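# Return the grip85 gripper to the free stand slot

## Task

Put the adaptive gripper (tool 'grip85') into the tool stand's one free slot and make sure it is fully seated, since anything less fails. Then unlock it, withdraw the tool changer a good distance from the tool, and finish with the arm clear and empty-handed. A tool still locked on counts as part of the arm.

## Robot and tools

Robot: one arm with a tool changer on its flange. A tool (grip50 or grip85) can be locked to the changer's flat face. Cameras: cam_head_left and cam_head_right (672x504, fixed) and cam_wrist (616x616 fisheye, on the hand). Calibration lines give K and T_world_to_cam per camera, which may be off by a few degrees or millimetres.

Frames. The scene frame has its origin on the table top under the arm base, +z up, and +y to the left when facing along +x. end_effector_position is always the centre of the changer face, tool or not. On the face's own axes, z points away from the arm and grippers close along x. grip85's grip point sits at (0, 0, 173) mm in face axes when closed, 13 mm closer when fully open. grip50's is at (0, -25, 180).

execute_actions(actions): a list of actions. Each action is a table of up to 15 rows, and each row lasts one 1/30 s control step. If fewer than 15 rows are given, the last one repeats to fill the action. An empty list only returns state and images. Each row has exactly 14 numbers: x, y, z (metres, absolute target for the face centre, scene frame); qw, qx, qy, qz (absolute target orientation, w first, scene frame); lock; grip50_position, grip50_force_limit, grip50_speed; grip85_position, grip85_force_limit, grip85_speed. The last 7 lie in [-1, 1]. lock: positive locks, negative unlocks, 0 keeps the previous command. Gripper position +1 is fully open, and -1 closes until blocked. force_limit runs from about 20 N at -1 up to 185 N (grip50) or 235 N (grip85) at +1. speed runs from about 20 mm/s at -1 to 150 mm/s at +1. Gripper numbers act only while tool_id names that tool and it is ready. Each target must be within 0.6 m of the face's position at the action's start, measured along each face axis, or that action is refused. A bad first action refuses the whole call. Each step, the command is clipped to within 100 mm and 16 degrees of the measured pose. Resend the wanted quaternion in every row rather than copying a drifted reading.

move(target, speed, stop_force, blocking): target is one 14-number row like above, an absolute pose plus tool numbers. The face travels in a straight line for 0.5 to 10 s and turns the short way. speed is the path's top speed in m/s, 0.002 to 0.5 (default 0.25); turning is capped at twice that in rad/s. The real motion lags and can overshoot that speed. stop_force (optional, 9 to 40 N) ends the path once the wrist senses that much added push opposing the motion, then backs off two steps. Use it only with very low speed and no rotation. Omit it when moving away from something you press on. blocking=false returns after 0.5 s; check with wait(0). It cannot be combined with stop_force. The result adds a move: line whose ending is done, off_target, moving, held, contact or fault, plus limits flags (paced = pose clipped; held = some steps blocked) and the distance left to the target.

wait(seconds): 0 to 10 s, holding the last command. stop(): brakes a running move. zoom_image(camera, region): region is [x0, y0, x1, y1] in that camera's pixels, at most 504x504. finished_scene(scene): ends the current scene; pass its number. Irreversible.

Result lines: the state line gives face pose and velocities; Hand target is where the controller is now steering. "pose unreachable" means the clearance check altered or blocked a command. Step readings list positions at some steps, with HELD marking steps that were held back. Tool fields: tool_id (grip50, grip85, none), plate_near, locked, unlocked, in_stand, unlock_refused, and per-gripper object_status (0 moving, 1 blocked opening, 2 blocked closing, 3 reached or pads met) and position_measured. Wrist force/torque are in face axes and point back from a contact into the arm. They have a few newtons of offset, about 2.4 N noise, and saturate near 50 N. Joint torques are raw drive outputs, so they are not a contact gauge.

Stand and procedure. Each slot is a fork; the plate hangs in it, held by 10 mm stops, and the fork's open side faces the face's -y direction. The fork arms sit 40 to 70 mm either side of the slot middle along face x, reach 45 mm toward the open side, and their tops are 18 mm below a hung plate's face. Slots are 180 mm apart. The changer is 63 mm wide, with a contact block out to 46 mm on its -y side and a lock motor out to 58 mm on its +y side; keep these off the fork. To stow grip85, line up at seated height plus about 20 mm (more than 10, at most 30), at least 110 mm out from the open side. Slide in along face +y until over the slot, then lower slowly onto the fork. When in_stand reads 1, stay still, send lock -1 and wait for unlocked to read 1; unlock is refused anywhere else. Then back the bare changer away, without stop_force, until well clear.

Hazards. The arm is stiff. Commanding even slightly past a firm contact can trip a stop: joint torque limits (shoulder and elbow 142 N m, wrists 26.6 N m) or 150 N external force. Either halts the arm for 10 s. Holding loads heats motors, with a warning at 70 °C and a brake-down at 85 °C. Approach contacts slowly, avoid slamming or dropping the tool, and knock nothing off the table.

Each tool is called by a JSON object that holds its "name" and its "arguments".

## Session

{"name": "execute_actions", "arguments": {"actions": []}}

Scene clock: 0.00 s.
end_effector_position=(+0.6730, +0.3590, +0.3946) locked=0 unlocked=1 plate_near=0 in_stand=0 unlock_refused=0 tool_id=none grip50_position_measured=n/a grip50_object_status=n/a grip85_position_measured=n/a grip85_object_status=n/a end_effector_quat_wxyz=(-0.130, -0.034, +0.986, +0.097) end_effector_velocity=(+0.000, +0.000, +0.000) end_effector_angular_velocity=(+0.000, -0.002, +0.000)
Joint positions: [ 0.305 -0.834  0.695 -1.223 -1.318 -2.982]
Joint velocities: [-0.    -0.    -0.    -0.002 -0.    -0.   ]
Joint torques (N m, as the arm reports them, + toward a larger angle): no reading
Motor temperatures (°C, as the motors report them): [26 26 24 33 30 35]
Wrist force (N, on the end effector, along its own x y z axes, offset not removed): no reading
Wrist torque (N m, same axes, about the end effector's origin, offset not removed): no reading
Hand target: +0.673, +0.359, +0.395; -0.130, -0.034, +0.986, +0.097

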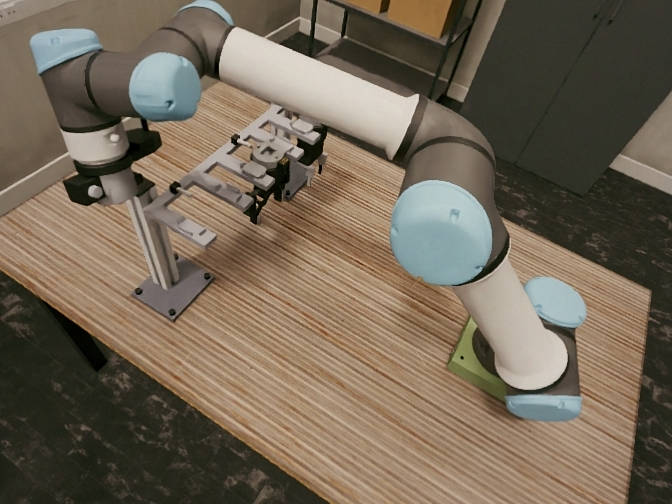

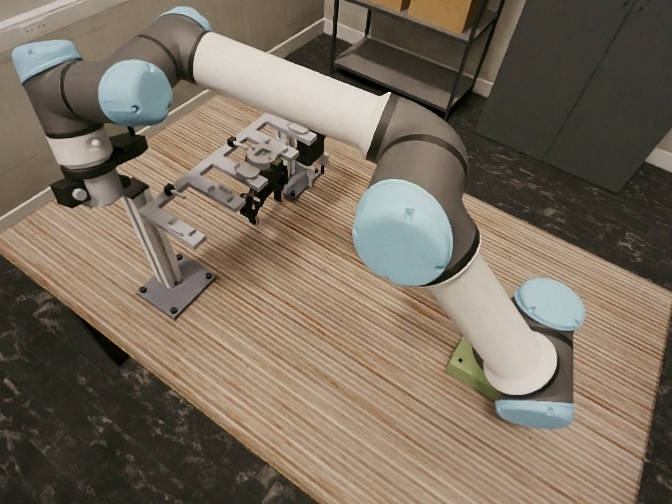

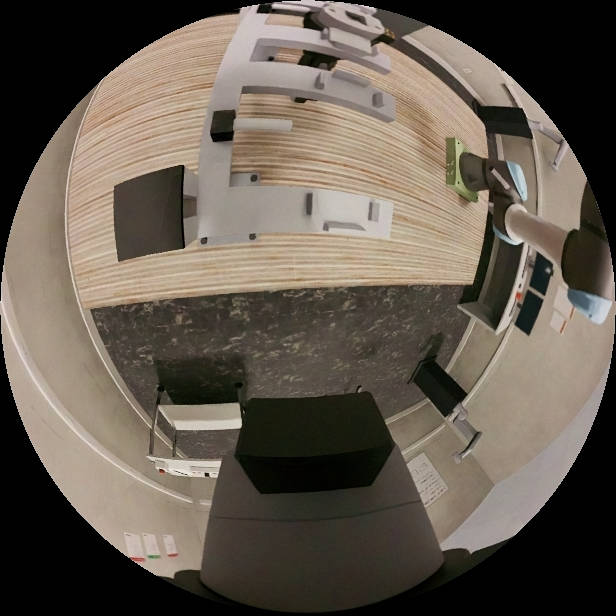

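{"name": "zoom_image", "arguments": {"camera": "cam_head_left", "region": [120, 80, 360, 260]}}

{"name": "zoom_image", "arguments": {"camera": "cam_head_right", "region": [120, 80, 360, 260]}}

{"name": "zoom_image", "arguments": {"camera": "cam_wrist", "region": [200, 0, 420, 250]}}

Region (120, 80, 360, 260) of cam_head_left's 672x504 image, scaled by 2.100, with more detail than that image has; it fills the top 378 rows of this view, and the rest is white.

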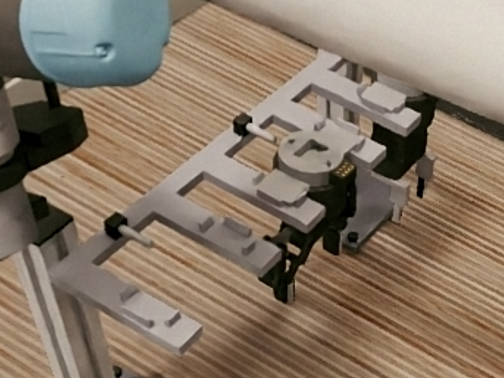

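Region (120, 80, 360, 260) of cam_head_right's 672x504 image, scaled by 2.100, with more detail than that image has; it fills the top 378 rows of this view, and the rest is white.

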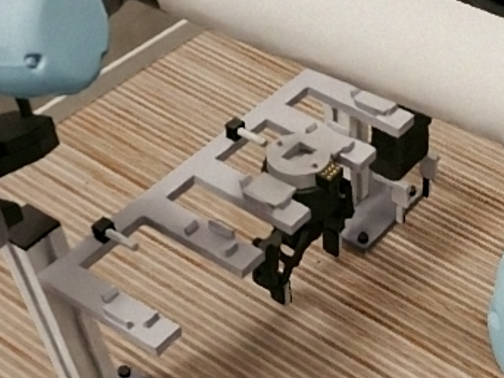

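Region (200, 0, 420, 250) of cam_wrist's 616x616 image, scaled by 2.016, with more detail than that image has; it fills the left 444 columns of this view, and the rest is white.

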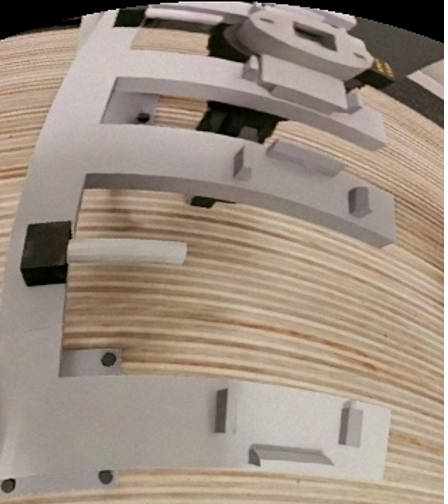

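{"name": "move", "arguments": {"target": [0.66,0.33,0.48,-0.13,-0.034,0.986,0.097,0,0,0,0,0,0,0], "speed": 0.2}}

{"name": "move", "arguments": {"target": [0.55,0.12,0.48,0,0.7071,0.7071,0,0,0,0,0,0,0,0], "speed": 0.3}}

Scene clock: 31.90 s.
end_effector_position=(+0.6601, +0.3301, +0.4798) locked=0 unlocked=1 plate_near=0 in_stand=0 unlock_refused=0 tool_id=none grip50_position_measured=n/a grip50_object_status=n/a grip85_position_measured=n/a grip85_object_status=n/a end_effector_quat_wxyz=(-0.130, -0.034, +0.986, +0.097) end_effector_velocity=(+0.000, -0.001, +0.002) end_effector_angular_velocity=(-0.002, +0.002, +0.000)
Joint positions: [ 0.272 -0.845  0.489 -0.998 -1.325 -3.016]
Joint velocities: [-0.001  0.006 -0.015  0.012 -0.002 -0.001]
Joint torques (N m, as the arm reports them, + toward a larger angle): [ -9.85 -45.17 -34.01  -1.33  -1.87  -3.03]
Motor temperatures (°C, as the motors report them): [26 26 24 33 30 35]
Wrist force (N, on the end effector, along its own x y z axes, offset not removed): [0.0 1.3 2.0]
Wrist torque (N m, same axes, about the end effector's origin, offset not removed): [0.18 0.03 -0.15]
Hand target: +0.660, +0.330, +0.480; -0.130, -0.034, +0.986, +0.097
Off the commanded pose: 0.000 m, 0 deg.
move: done
camera_calibration (this result's frames):
cam_wrist: T_world_to_cam=[[-0.952653, -0.0664095, 0.296718, 0.512613], [0.0768513, 0.891583, 0.446289, -0.500434], [-0.294187, 0.447962, -0.844265, 0.502806], [0, 0, 0, 1]] pos_world=[0.67472, 0.254983, 0.495738]

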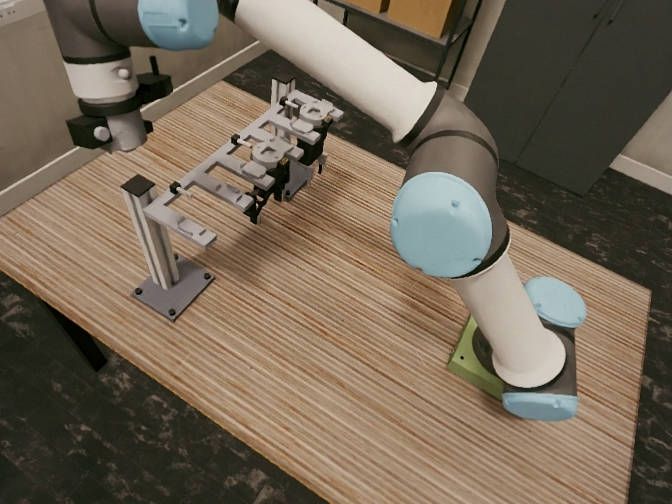

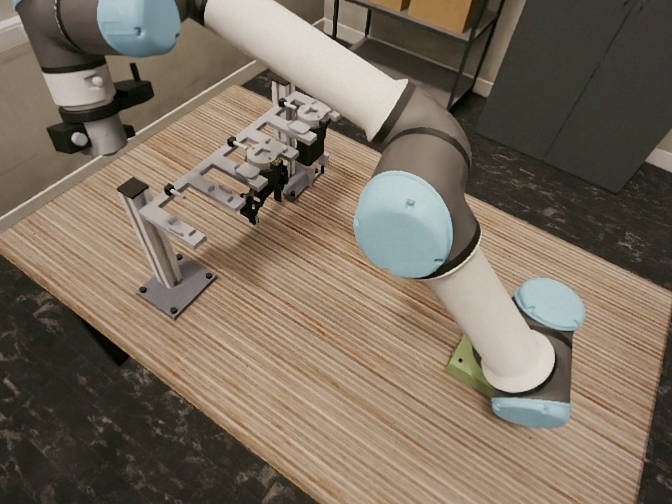

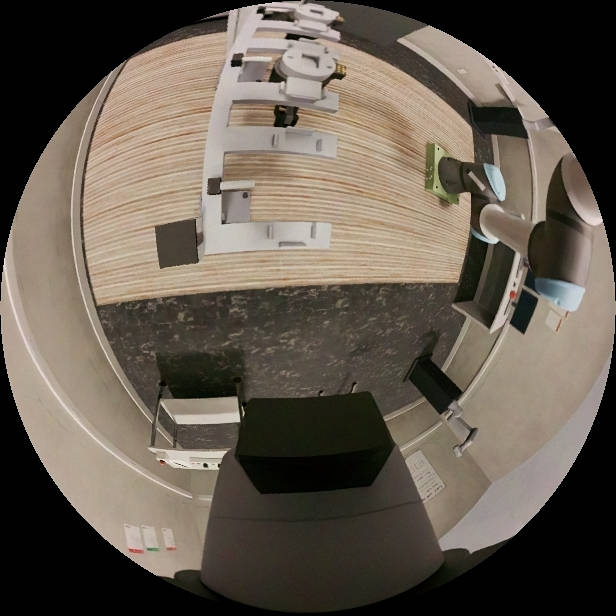

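Scene clock: 35.20 s.
end_effector_position=(+0.5502, +0.1200, +0.4798) locked=0 unlocked=1 plate_near=0 in_stand=0 unlock_refused=0 tool_id=none grip50_position_measured=n/a grip50_object_status=n/a grip85_position_measured=n/a grip85_object_status=n/a end_effector_quat_wxyz=(-0.000, +0.707, +0.708, +0.000) end_effector_velocity=(-0.001, -0.001, +0.001) end_effector_angular_velocity=(-0.003, -0.002, -0.009)
Joint positions: [ 0.014 -1.45   1.408 -1.534 -1.561 -1.607]
Joint velocities: [-0.001 -0.003  0.002 -0.001 -0.003  0.008]
Joint torques (N m, as the arm reports them, + toward a larger angle): [ -9.1  -41.88 -20.9   -4.63  -2.35   2.41]
Motor temperatures (°C, as the motors report them): [26 26 24 33 30 35]
Wrist force (N, on the end effector, along its own x y z axes, offset not removed): [-0.9 2.1 1.7]
Wrist torque (N m, same axes, about the end effector's origin, offset not removed): [0.20 0.20 -0.02]
Hand target: +0.550, +0.120, +0.480; +0.000, +0.707, +0.707, +0.000
Off the commanded pose: 0.000 m, 0 deg.
move: done
camera_calibration (this result's frames):
cam_wrist: T_world_to_cam=[[0.0329946, 0.998517, 0.0433078, -0.154534], [0.958844, -0.0438507, 0.280526, -0.598185], [0.282009, 0.0322696, -0.958869, 0.35239], [0, 0, 0, 1]] pos_world=[0.479287, 0.116702, 0.512395]

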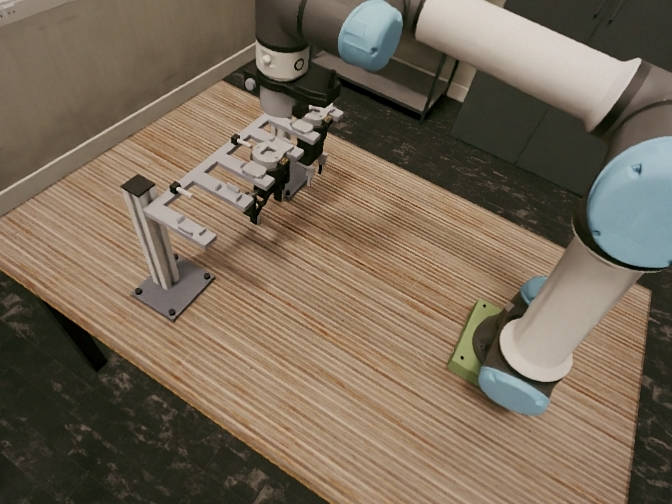

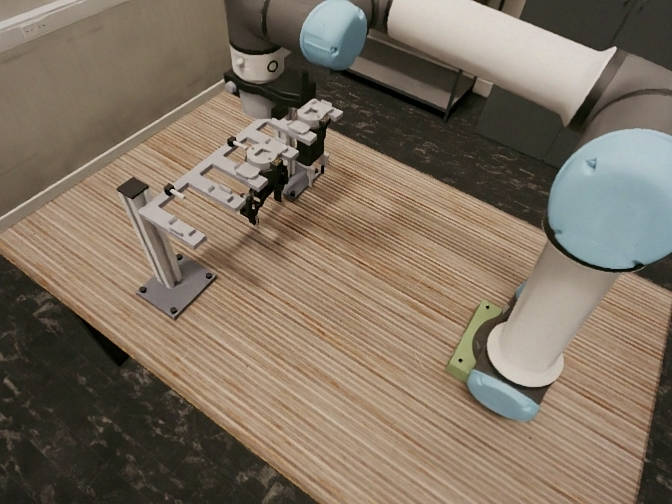

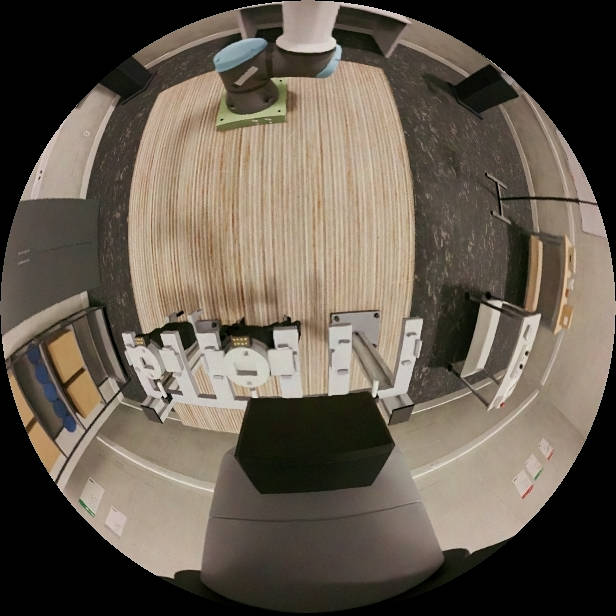

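{"name": "zoom_image", "arguments": {"camera": "cam_wrist", "region": [120, 300, 440, 430]}}

Region (120, 300, 440, 430) of cam_wrist's 616x616 image, scaled by 1.575, with more detail than that image has; it fills the top 205 rows of this view, and the rest is white.

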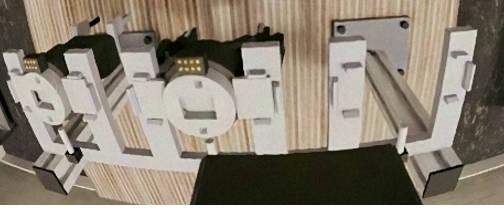

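{"name": "move", "arguments": {"target": [0.56,0.05,0.40,0,0.7071,0.7071,0,0,0,0,0,0,0,0]}}

{"name": "zoom_image", "arguments": {"camera": "cam_wrist", "region": [130, 290, 530, 430]}}

Scene clock: 49.63 s.
end_effector_position=(+0.5600, +0.0502, +0.4001) locked=0 unlocked=1 plate_near=0 in_stand=0 unlock_refused=0 tool_id=none grip50_position_measured=n/a grip50_object_status=n/a grip85_position_measured=n/a grip85_object_status=n/a end_effector_quat_wxyz=(+0.000, +0.707, +0.707, -0.000) end_effector_velocity=(+0.000, -0.001, -0.000) end_effector_angular_velocity=(-0.000, -0.002, +0.000)
Joint positions: [-0.111 -1.439  1.599 -1.736 -1.561 -1.73 ]
Joint velocities: [-0.002 -0.     0.002 -0.004  0.    -0.002]
Joint torques (N m, as the arm reports them, + toward a larger angle): [ -8.74 -23.56 -19.43  -4.86   2.62  -2.96]
Motor temperatures (°C, as the motors report them): [26 26 24 33 30 35]
Wrist force (N, on the end effector, along its own x y z axes, offset not removed): [0.7 0.5 3.0]
Wrist torque (N m, same axes, about the end effector's origin, offset not removed): [0.10 0.08 -0.12]
Hand target: +0.560, +0.050, +0.400; +0.000, +0.707, +0.707, +0.000
Off the commanded pose: 0.000 m, 0 deg.
move: done
camera_calibration (this result's frames):
cam_wrist: T_world_to_cam=[[0.0342669, 0.998495, 0.0428152, -0.0821938], [0.958864, -0.0449255, 0.280289, -0.588171], [0.28179, 0.0314493, -0.95896, 0.275708], [0, 0, 0, 1]] pos_world=[0.489101, 0.0469754, 0.43277]

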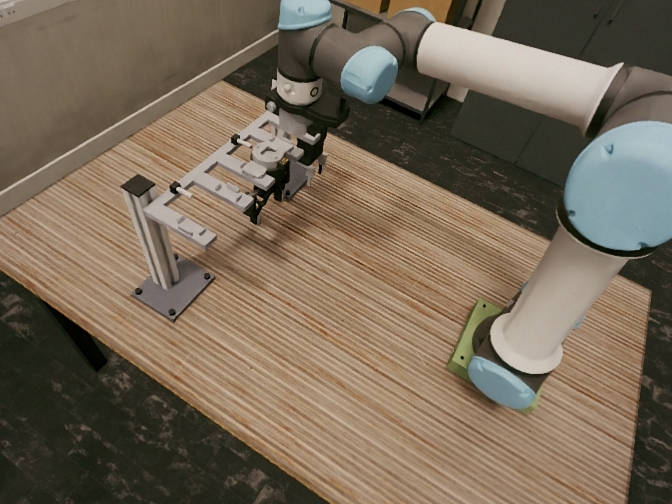

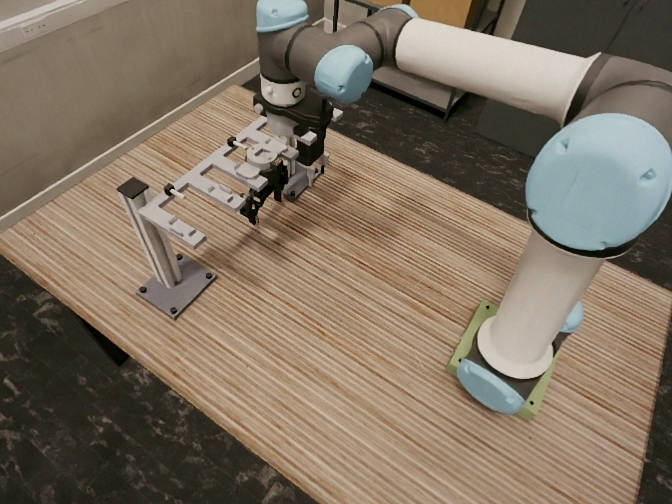

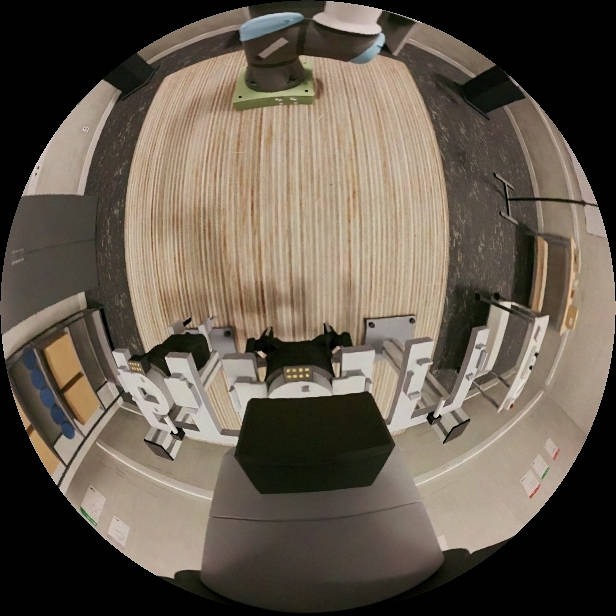

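Region (130, 290, 530, 430) of cam_wrist's 616x616 image, scaled by 1.260, with more detail than that image has; it fills the top 176 rows of this view, and the rest is white.

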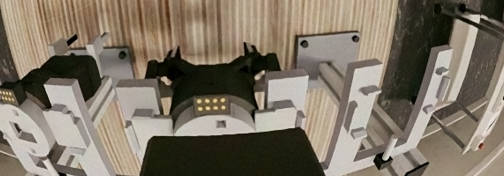

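{"name": "move", "arguments": {"target": [0.53,0.046,0.345,0,0.7071,0.7071,0,0,0,0,0,0,0,0], "speed": 0.15}}

{"name": "zoom_image", "arguments": {"camera": "cam_wrist", "region": [150, 300, 470, 420]}}

Scene clock: 60.33 s.
end_effector_position=(+0.5301, +0.0460, +0.3452) locked=0 unlocked=1 plate_near=0 in_stand=0 unlock_refused=0 tool_id=none grip50_position_measured=n/a grip50_object_status=n/a grip85_position_measured=n/a grip85_object_status=n/a end_effector_quat_wxyz=(-0.000, +0.707, +0.707, -0.000) end_effector_velocity=(-0.002, -0.000, -0.003) end_effector_angular_velocity=(+0.001, +0.001, +0.000)
Joint positions: [-0.127 -1.479  1.79  -1.885 -1.561 -1.747]
Joint velocities: [-0.001 -0.001  0.009 -0.006  0.001 -0.001]
Joint torques (N m, as the arm reports them, + toward a larger angle): [ -9.15 -39.69 -18.09  -4.9    2.67  -2.97]
Motor temperatures (°C, as the motors report them): [26 26 24 33 30 35]
Wrist force (N, on the end effector, along its own x y z axes, offset not removed): [-2.0 1.8 0.0]
Wrist torque (N m, same axes, about the end effector's origin, offset not removed): [0.13 0.15 -0.19]
Hand target: +0.530, +0.046, +0.345; +0.000, +0.707, +0.707, +0.000
Off the commanded pose: 0.000 m, 0 deg.
move: done
camera_calibration (this result's frames):
cam_wrist: T_world_to_cam=[[0.0342601, 0.998494, 0.0428571, -0.0746559], [0.958908, -0.0449258, 0.280137, -0.544217], [0.281641, 0.0314985, -0.959003, 0.231683], [0, 0, 0, 1]] pos_world=[0.45916, 0.0427964, 0.37784]

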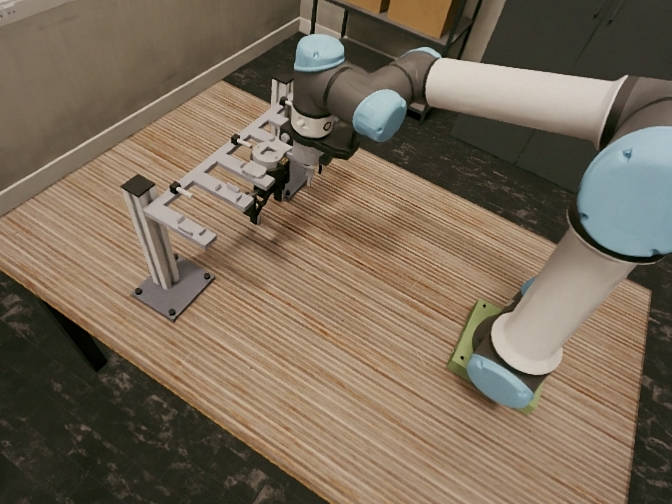

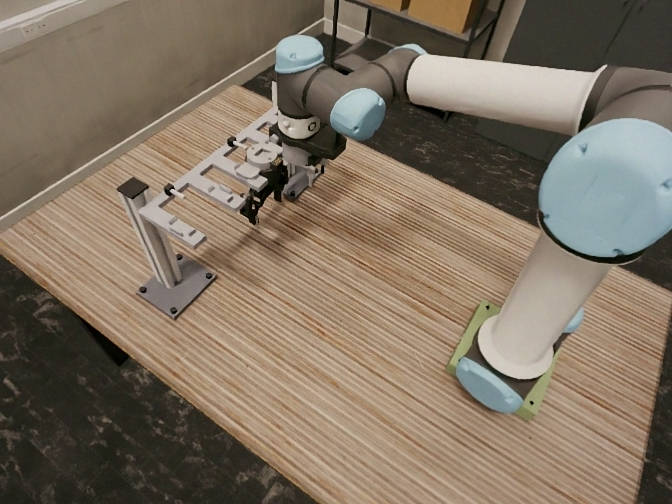

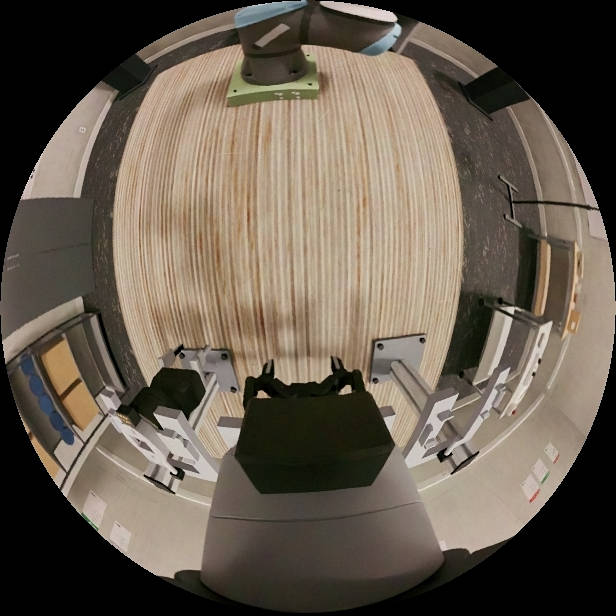

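Region (150, 300, 470, 420) of cam_wrist's 616x616 image, scaled by 1.575, with more detail than that image has; it fills the top 189 rows of this view, and the rest is white.

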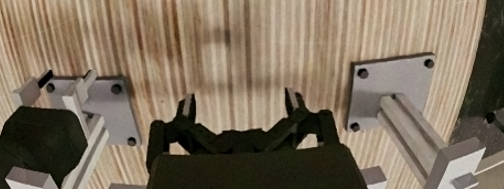

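{"name": "move", "arguments": {"target": [0.53,0.044,0.345,0,0.7071,0.7071,0,0,0,0,0,0,0,0]}}

{"name": "move", "arguments": {"target": [0.608,0.044,0.34,0,0.7071,0.7071,0,0,0,0,0,0,0,0], "speed": 0.1}}

{"name": "move", "arguments": {"target": [0.608,0.044,0.30,0,0.7071,0.7071,0,0,0,0,0,0,0,0], "speed": 0.005, "stop_force": 12}}

Scene clock: 67.40 s.
end_effector_position=(+0.5300, +0.0441, +0.3450) locked=0 unlocked=1 plate_near=0 in_stand=0 unlock_refused=0 tool_id=none grip50_position_measured=n/a grip50_object_status=n/a grip85_position_measured=n/a grip85_object_status=n/a end_effector_quat_wxyz=(+0.000, +0.707, +0.707, -0.000) end_effector_velocity=(+0.000, -0.001, -0.001) end_effector_angular_velocity=(+0.000, +0.002, -0.001)
Joint positions: [-0.131 -1.479  1.791 -1.886 -1.561 -1.75 ]
Joint velocities: [-0.001  0.001  0.     0.001 -0.    -0.001]
Joint torques (N m, as the arm reports them, + toward a larger angle): [ -8.44 -40.33 -18.71  -4.67   2.43  -3.05]
Motor temperatures (°C, as the motors report them): [26 26 24 33 30 35]
Wrist force (N, on the end effector, along its own x y z axes, offset not removed): [0.3 2.0 1.0]
Wrist torque (N m, same axes, about the end effector's origin, offset not removed): [0.08 0.06 0.06]
Hand target: +0.530, +0.044, +0.345; +0.000, +0.707, +0.707, +0.000
Off the commanded pose: 0.000 m, 0 deg.
move: done
camera_calibration (this result's frames):
cam_wrist: T_world_to_cam=[[0.0342513, 0.998492, 0.0428947, -0.0727218], [0.958883, -0.0449309, 0.280223, -0.5442], [0.281728, 0.031533, -0.958976, 0.231507], [0, 0, 0, 1]] pos_world=[0.459093, 0.0408607, 0.377627]

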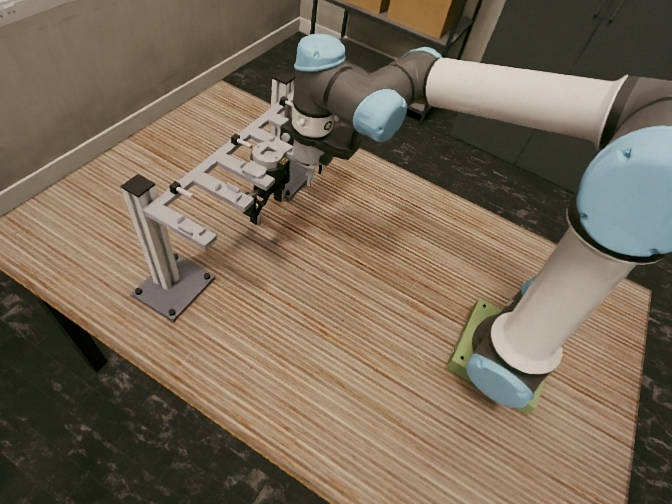

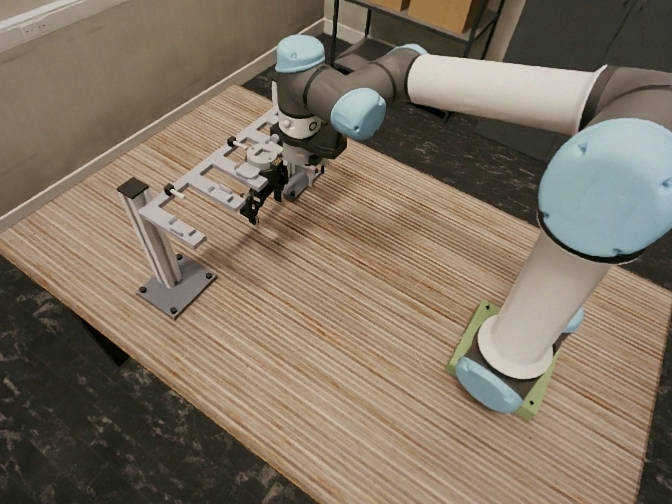

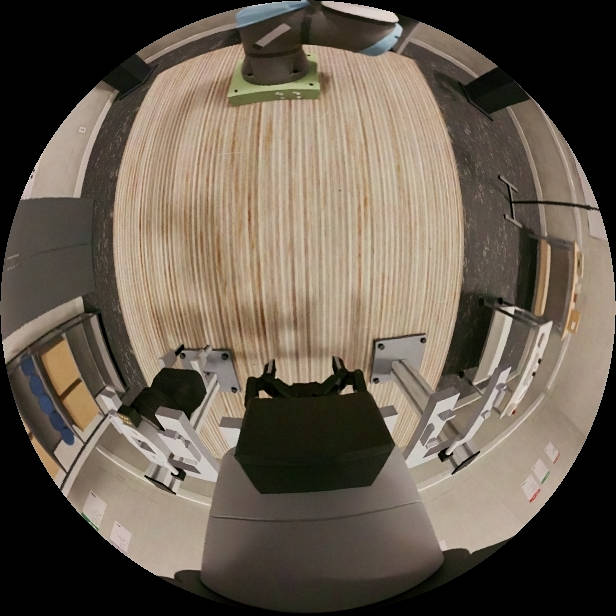

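Scene clock: 68.67 s.
end_effector_position=(+0.6078, +0.0441, +0.3401) locked=0 unlocked=1 plate_near=0 in_stand=0 unlock_refused=0 tool_id=none grip50_position_measured=n/a grip50_object_status=n/a grip85_position_measured=n/a grip85_object_status=n/a end_effector_quat_wxyz=(-0.000, +0.707, +0.707, +0.000) end_effector_velocity=(+0.002, -0.000, +0.000) end_effector_angular_velocity=(-0.002, -0.001, +0.000)
Joint positions: [-0.108 -1.295  1.58  -1.86  -1.561 -1.727]
Joint velocities: [ 0.001  0.004 -0.006  0.001 -0.002  0.001]
Joint torques (N m, as the arm reports them, + toward a larger angle): [  6.89 -29.22 -36.16  -1.71  -2.21   2.48]
Motor temperatures (°C, as the motors report them): [26 26 24 33 30 35]
Wrist force (N, on the end effector, along its own x y z axes, offset not removed): [0.0 2.1 -0.1]
Wrist torque (N m, same axes, about the end effector's origin, offset not removed): [0.24 0.00 -0.20]
Hand target: +0.608, +0.044, +0.340; -0.000, +0.707, +0.707, -0.000
Off the commanded pose: 0.000 m, 0 deg.
move: done
camera_calibration (this result's frames):
cam_wrist: T_world_to_cam=[[0.0342439, 0.998487, 0.0430188, -0.0752704], [0.958874, -0.0449596, 0.28025, -0.617433], [0.28176, 0.0316527, -0.958963, 0.204814], [0, 0, 0, 1]] pos_world=[0.536909, 0.0409141, 0.372682]

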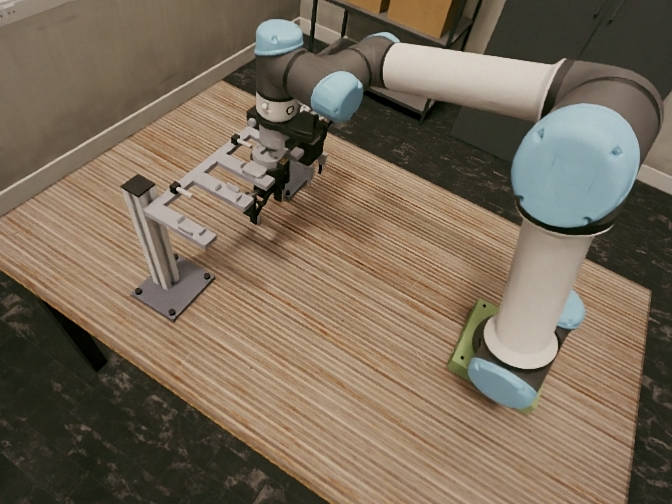

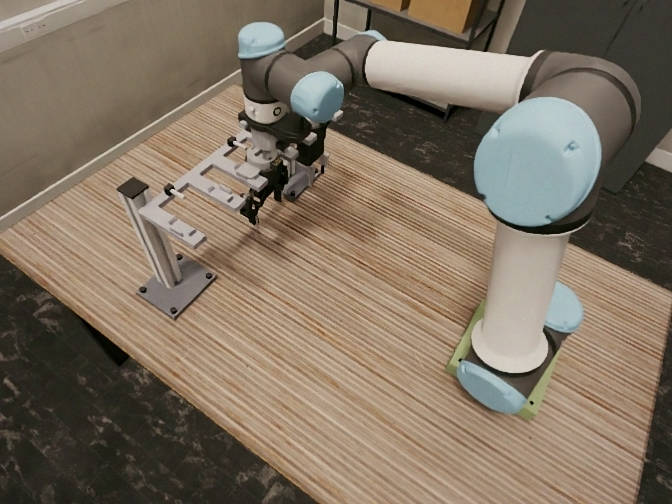

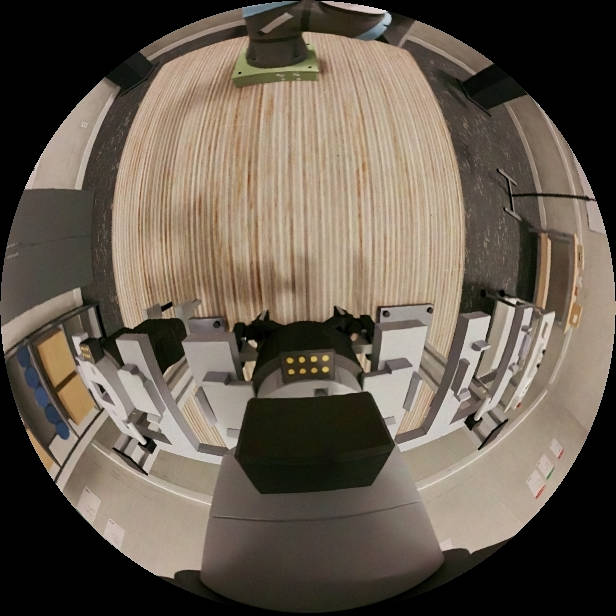

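Scene clock: 74.83 s.
end_effector_position=(+0.6080, +0.0440, +0.3112) locked=0 unlocked=1 plate_near=0 in_stand=0 unlock_refused=0 tool_id=none grip50_position_measured=n/a grip50_object_status=n/a grip85_position_measured=n/a grip85_object_status=n/a end_effector_quat_wxyz=(+0.000, +0.707, +0.707, +0.000) end_effector_velocity=(+0.000, +0.000, +0.001) end_effector_angular_velocity=(+0.002, +0.002, +0.000)
Joint positions: [-0.107 -1.273  1.629 -1.931 -1.561 -1.726]
Joint velocities: [-0.     0.001 -0.003  0.005  0.001 -0.   ]
Joint torques (N m, as the arm reports them, + toward a larger angle): [  5.71 -24.09 -19.1    2.2   -2.52   2.46]
Motor temperatures (°C, as the motors report them): [26 26 24 33 30 35]
Wrist force (N, on the end effector, along its own x y z axes, offset not removed): [1.6 3.4 -30.3]
Wrist torque (N m, same axes, about the end effector's origin, offset not removed): [0.04 0.26 -0.01]
Hand target: +0.608, +0.044, +0.311; +0.000, +0.707, +0.707, +0.000
Off the commanded pose: 0.011 m, 0 deg.
move: contact
camera_calibration (this result's frames):
cam_wrist: T_world_to_cam=[[0.0342316, 0.998493, 0.0429043, -0.0739135], [0.958818, -0.0449219, 0.280445, -0.609507], [0.28195, 0.0315374, -0.958911, 0.176975], [0, 0, 0, 1]] pos_world=[0.537039, 0.0408405, 0.343808]

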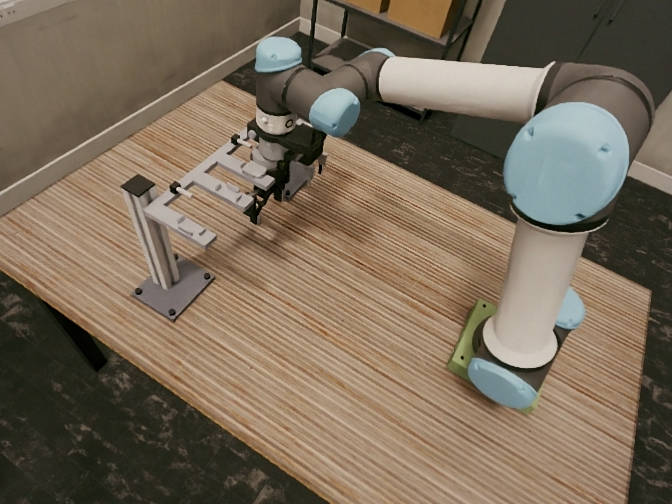

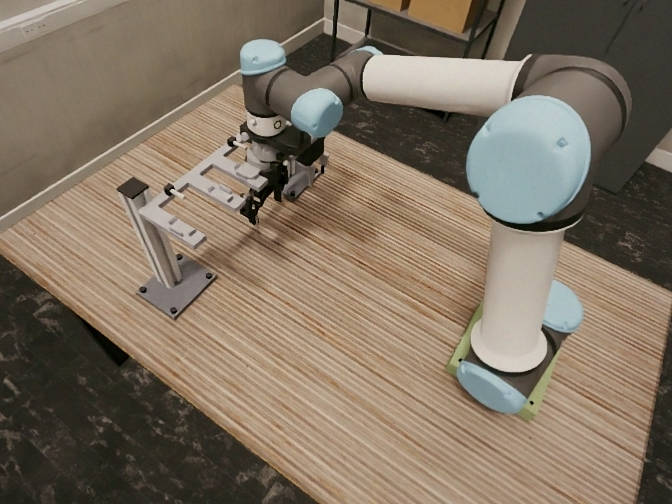

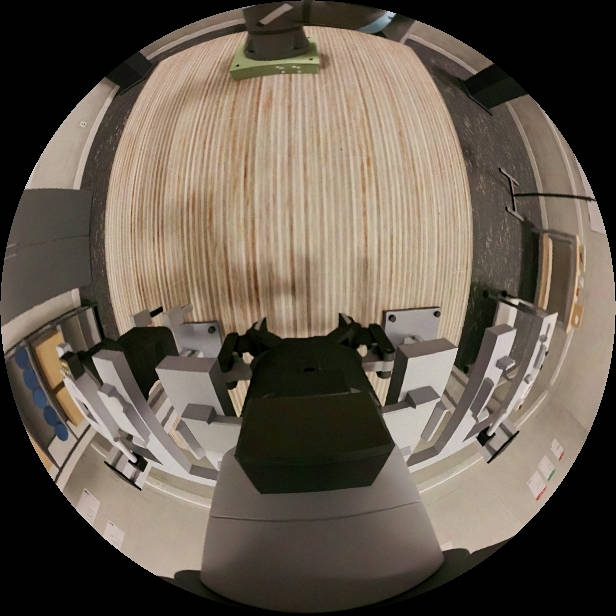

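{"name": "move", "arguments": {"target": [0.612,0.043,0.316,0,0.7071,0.7071,0,0,0,0,0,0,0,0], "speed": 0.02}}

{"name": "move", "arguments": {"target": [0.612,0.043,0.30,0,0.7071,0.7071,0,0,0,0,0,0,0,0], "speed": 0.003, "stop_force": 10}}

Scene clock: 87.73 s.
end_effector_position=(+0.6118, +0.0430, +0.3158) locked=0 unlocked=1 plate_near=0 in_stand=0 unlock_refused=0 tool_id=none grip50_position_measured=n/a grip50_object_status=n/a grip85_position_measured=n/a grip85_object_status=n/a end_effector_quat_wxyz=(+0.000, +0.707, +0.707, +0.000) end_effector_velocity=(+0.001, -0.001, +0.001) end_effector_angular_velocity=(-0.001, +0.001, -0.000)
Joint positions: [-0.108 -1.268  1.609 -1.916 -1.561 -1.727]
Joint velocities: [-0.001  0.003 -0.007  0.005 -0.001 -0.   ]
Joint torques (N m, as the arm reports them, + toward a larger angle): [ -8.74 -31.19 -35.    -1.65  -2.43  -2.82]
Motor temperatures (°C, as the motors report them): [26 26 24 33 30 35]
Wrist force (N, on the end effector, along its own x y z axes, offset not removed): [3.8 0.8 0.2]
Wrist torque (N m, same axes, about the end effector's origin, offset not removed): [0.11 -0.18 -0.12]
Hand target: +0.612, +0.043, +0.316; +0.000, +0.707, +0.707, +0.000
Off the commanded pose: 0.000 m, 0 deg.
move: done
camera_calibration (this result's frames):
cam_wrist: T_world_to_cam=[[0.0342479, 0.998492, 0.0428964, -0.0732636], [0.958873, -0.0449292, 0.280256, -0.614551], [0.281761, 0.031534, -0.958966, 0.18048], [0, 0, 0, 1]] pos_world=[0.540933, 0.0398507, 0.348449]

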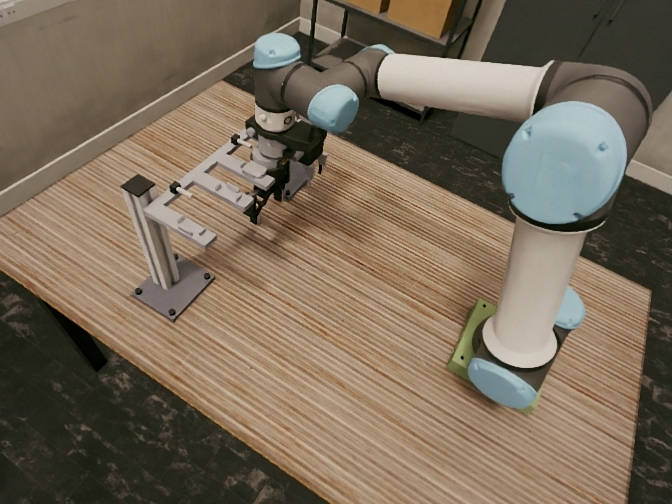

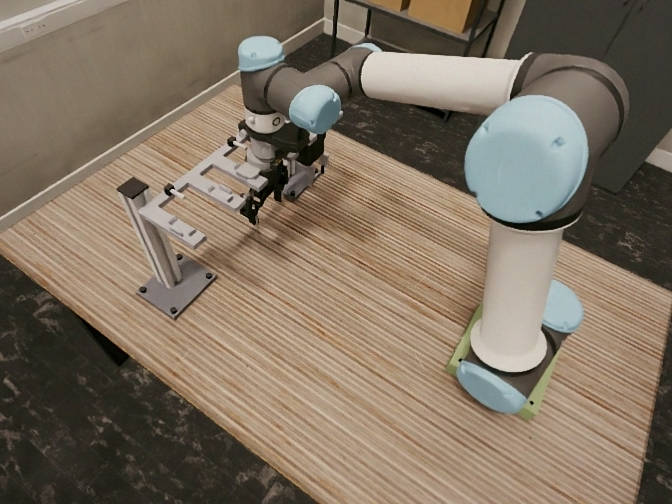

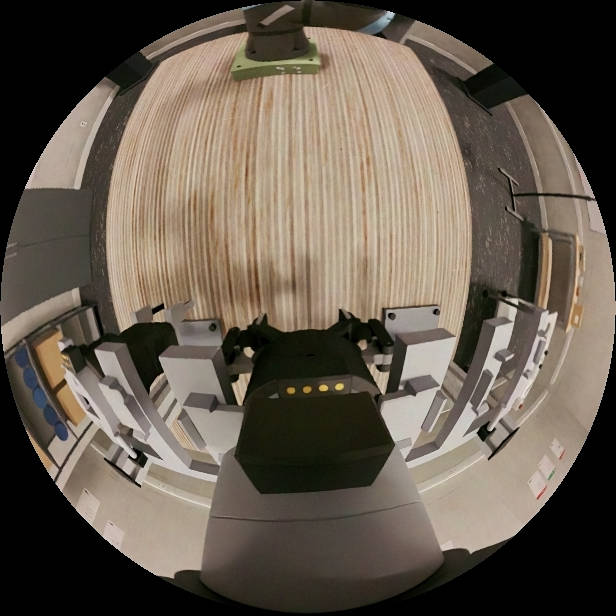

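Scene clock: 89.60 s.
end_effector_position=(+0.6119, +0.0430, +0.3113) locked=0 unlocked=1 plate_near=0 in_stand=0 unlock_refused=0 tool_id=none grip50_position_measured=n/a grip50_object_status=n/a grip85_position_measured=n/a grip85_object_status=n/a end_effector_quat_wxyz=(+0.000, +0.707, +0.707, +0.000) end_effector_velocity=(+0.001, -0.000, +0.001) end_effector_angular_velocity=(+0.000, -0.000, -0.001)
Joint positions: [-0.108 -1.264  1.617 -1.927 -1.561 -1.727]
Joint velocities: [-0.     0.001 -0.003  0.002  0.     0.001]
Joint torques (N m, as the arm reports them, + toward a larger angle): [  6.25 -27.93 -22.68   0.6   -2.16   2.27]
Motor temperatures (°C, as the motors report them): [26 26 24 33 30 35]
Wrist force (N, on the end effector, along its own x y z axes, offset not removed): [-1.4 2.4 -20.6]
Wrist torque (N m, same axes, about the end effector's origin, offset not removed): [0.07 0.44 0.05]
Hand target: +0.612, +0.043, +0.312; +0.000, +0.707, +0.707, +0.000
Off the commanded pose: 0.011 m, 0 deg.
move: contact
camera_calibration (this result's frames):
cam_wrist: T_world_to_cam=[[0.034232, 0.998494, 0.0428791, -0.0730469], [0.958836, -0.0449132, 0.280385, -0.61336], [0.281889, 0.0315159, -0.958929, 0.176087], [0, 0, 0, 1]] pos_world=[0.540976, 0.0398393, 0.343964]

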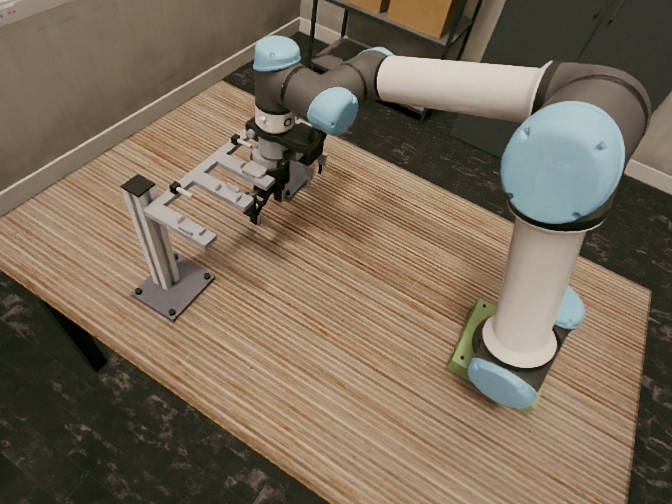

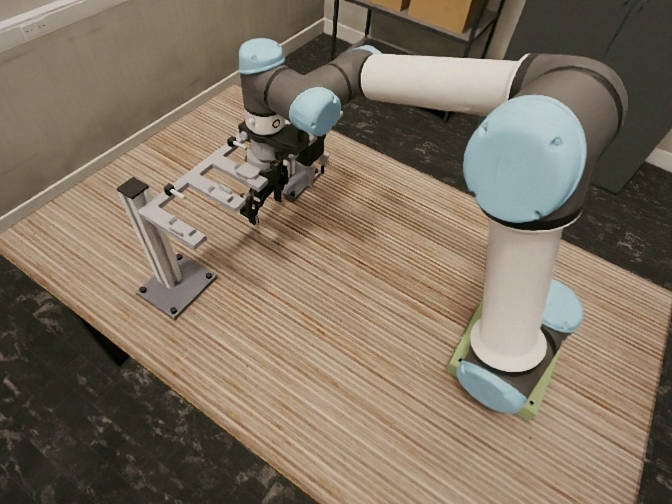

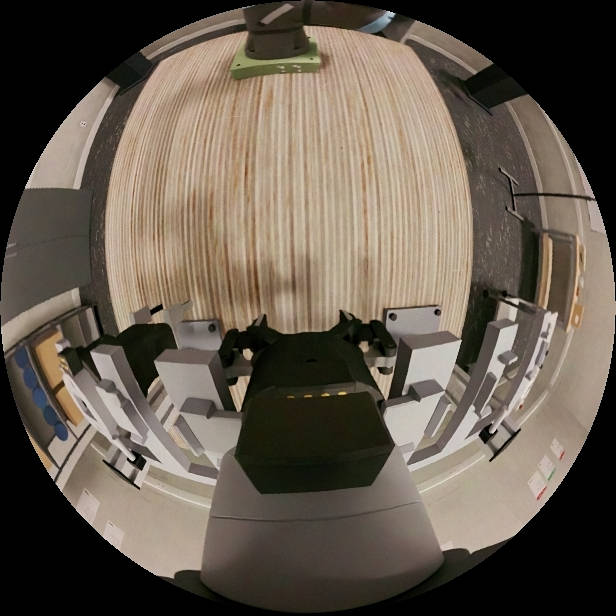

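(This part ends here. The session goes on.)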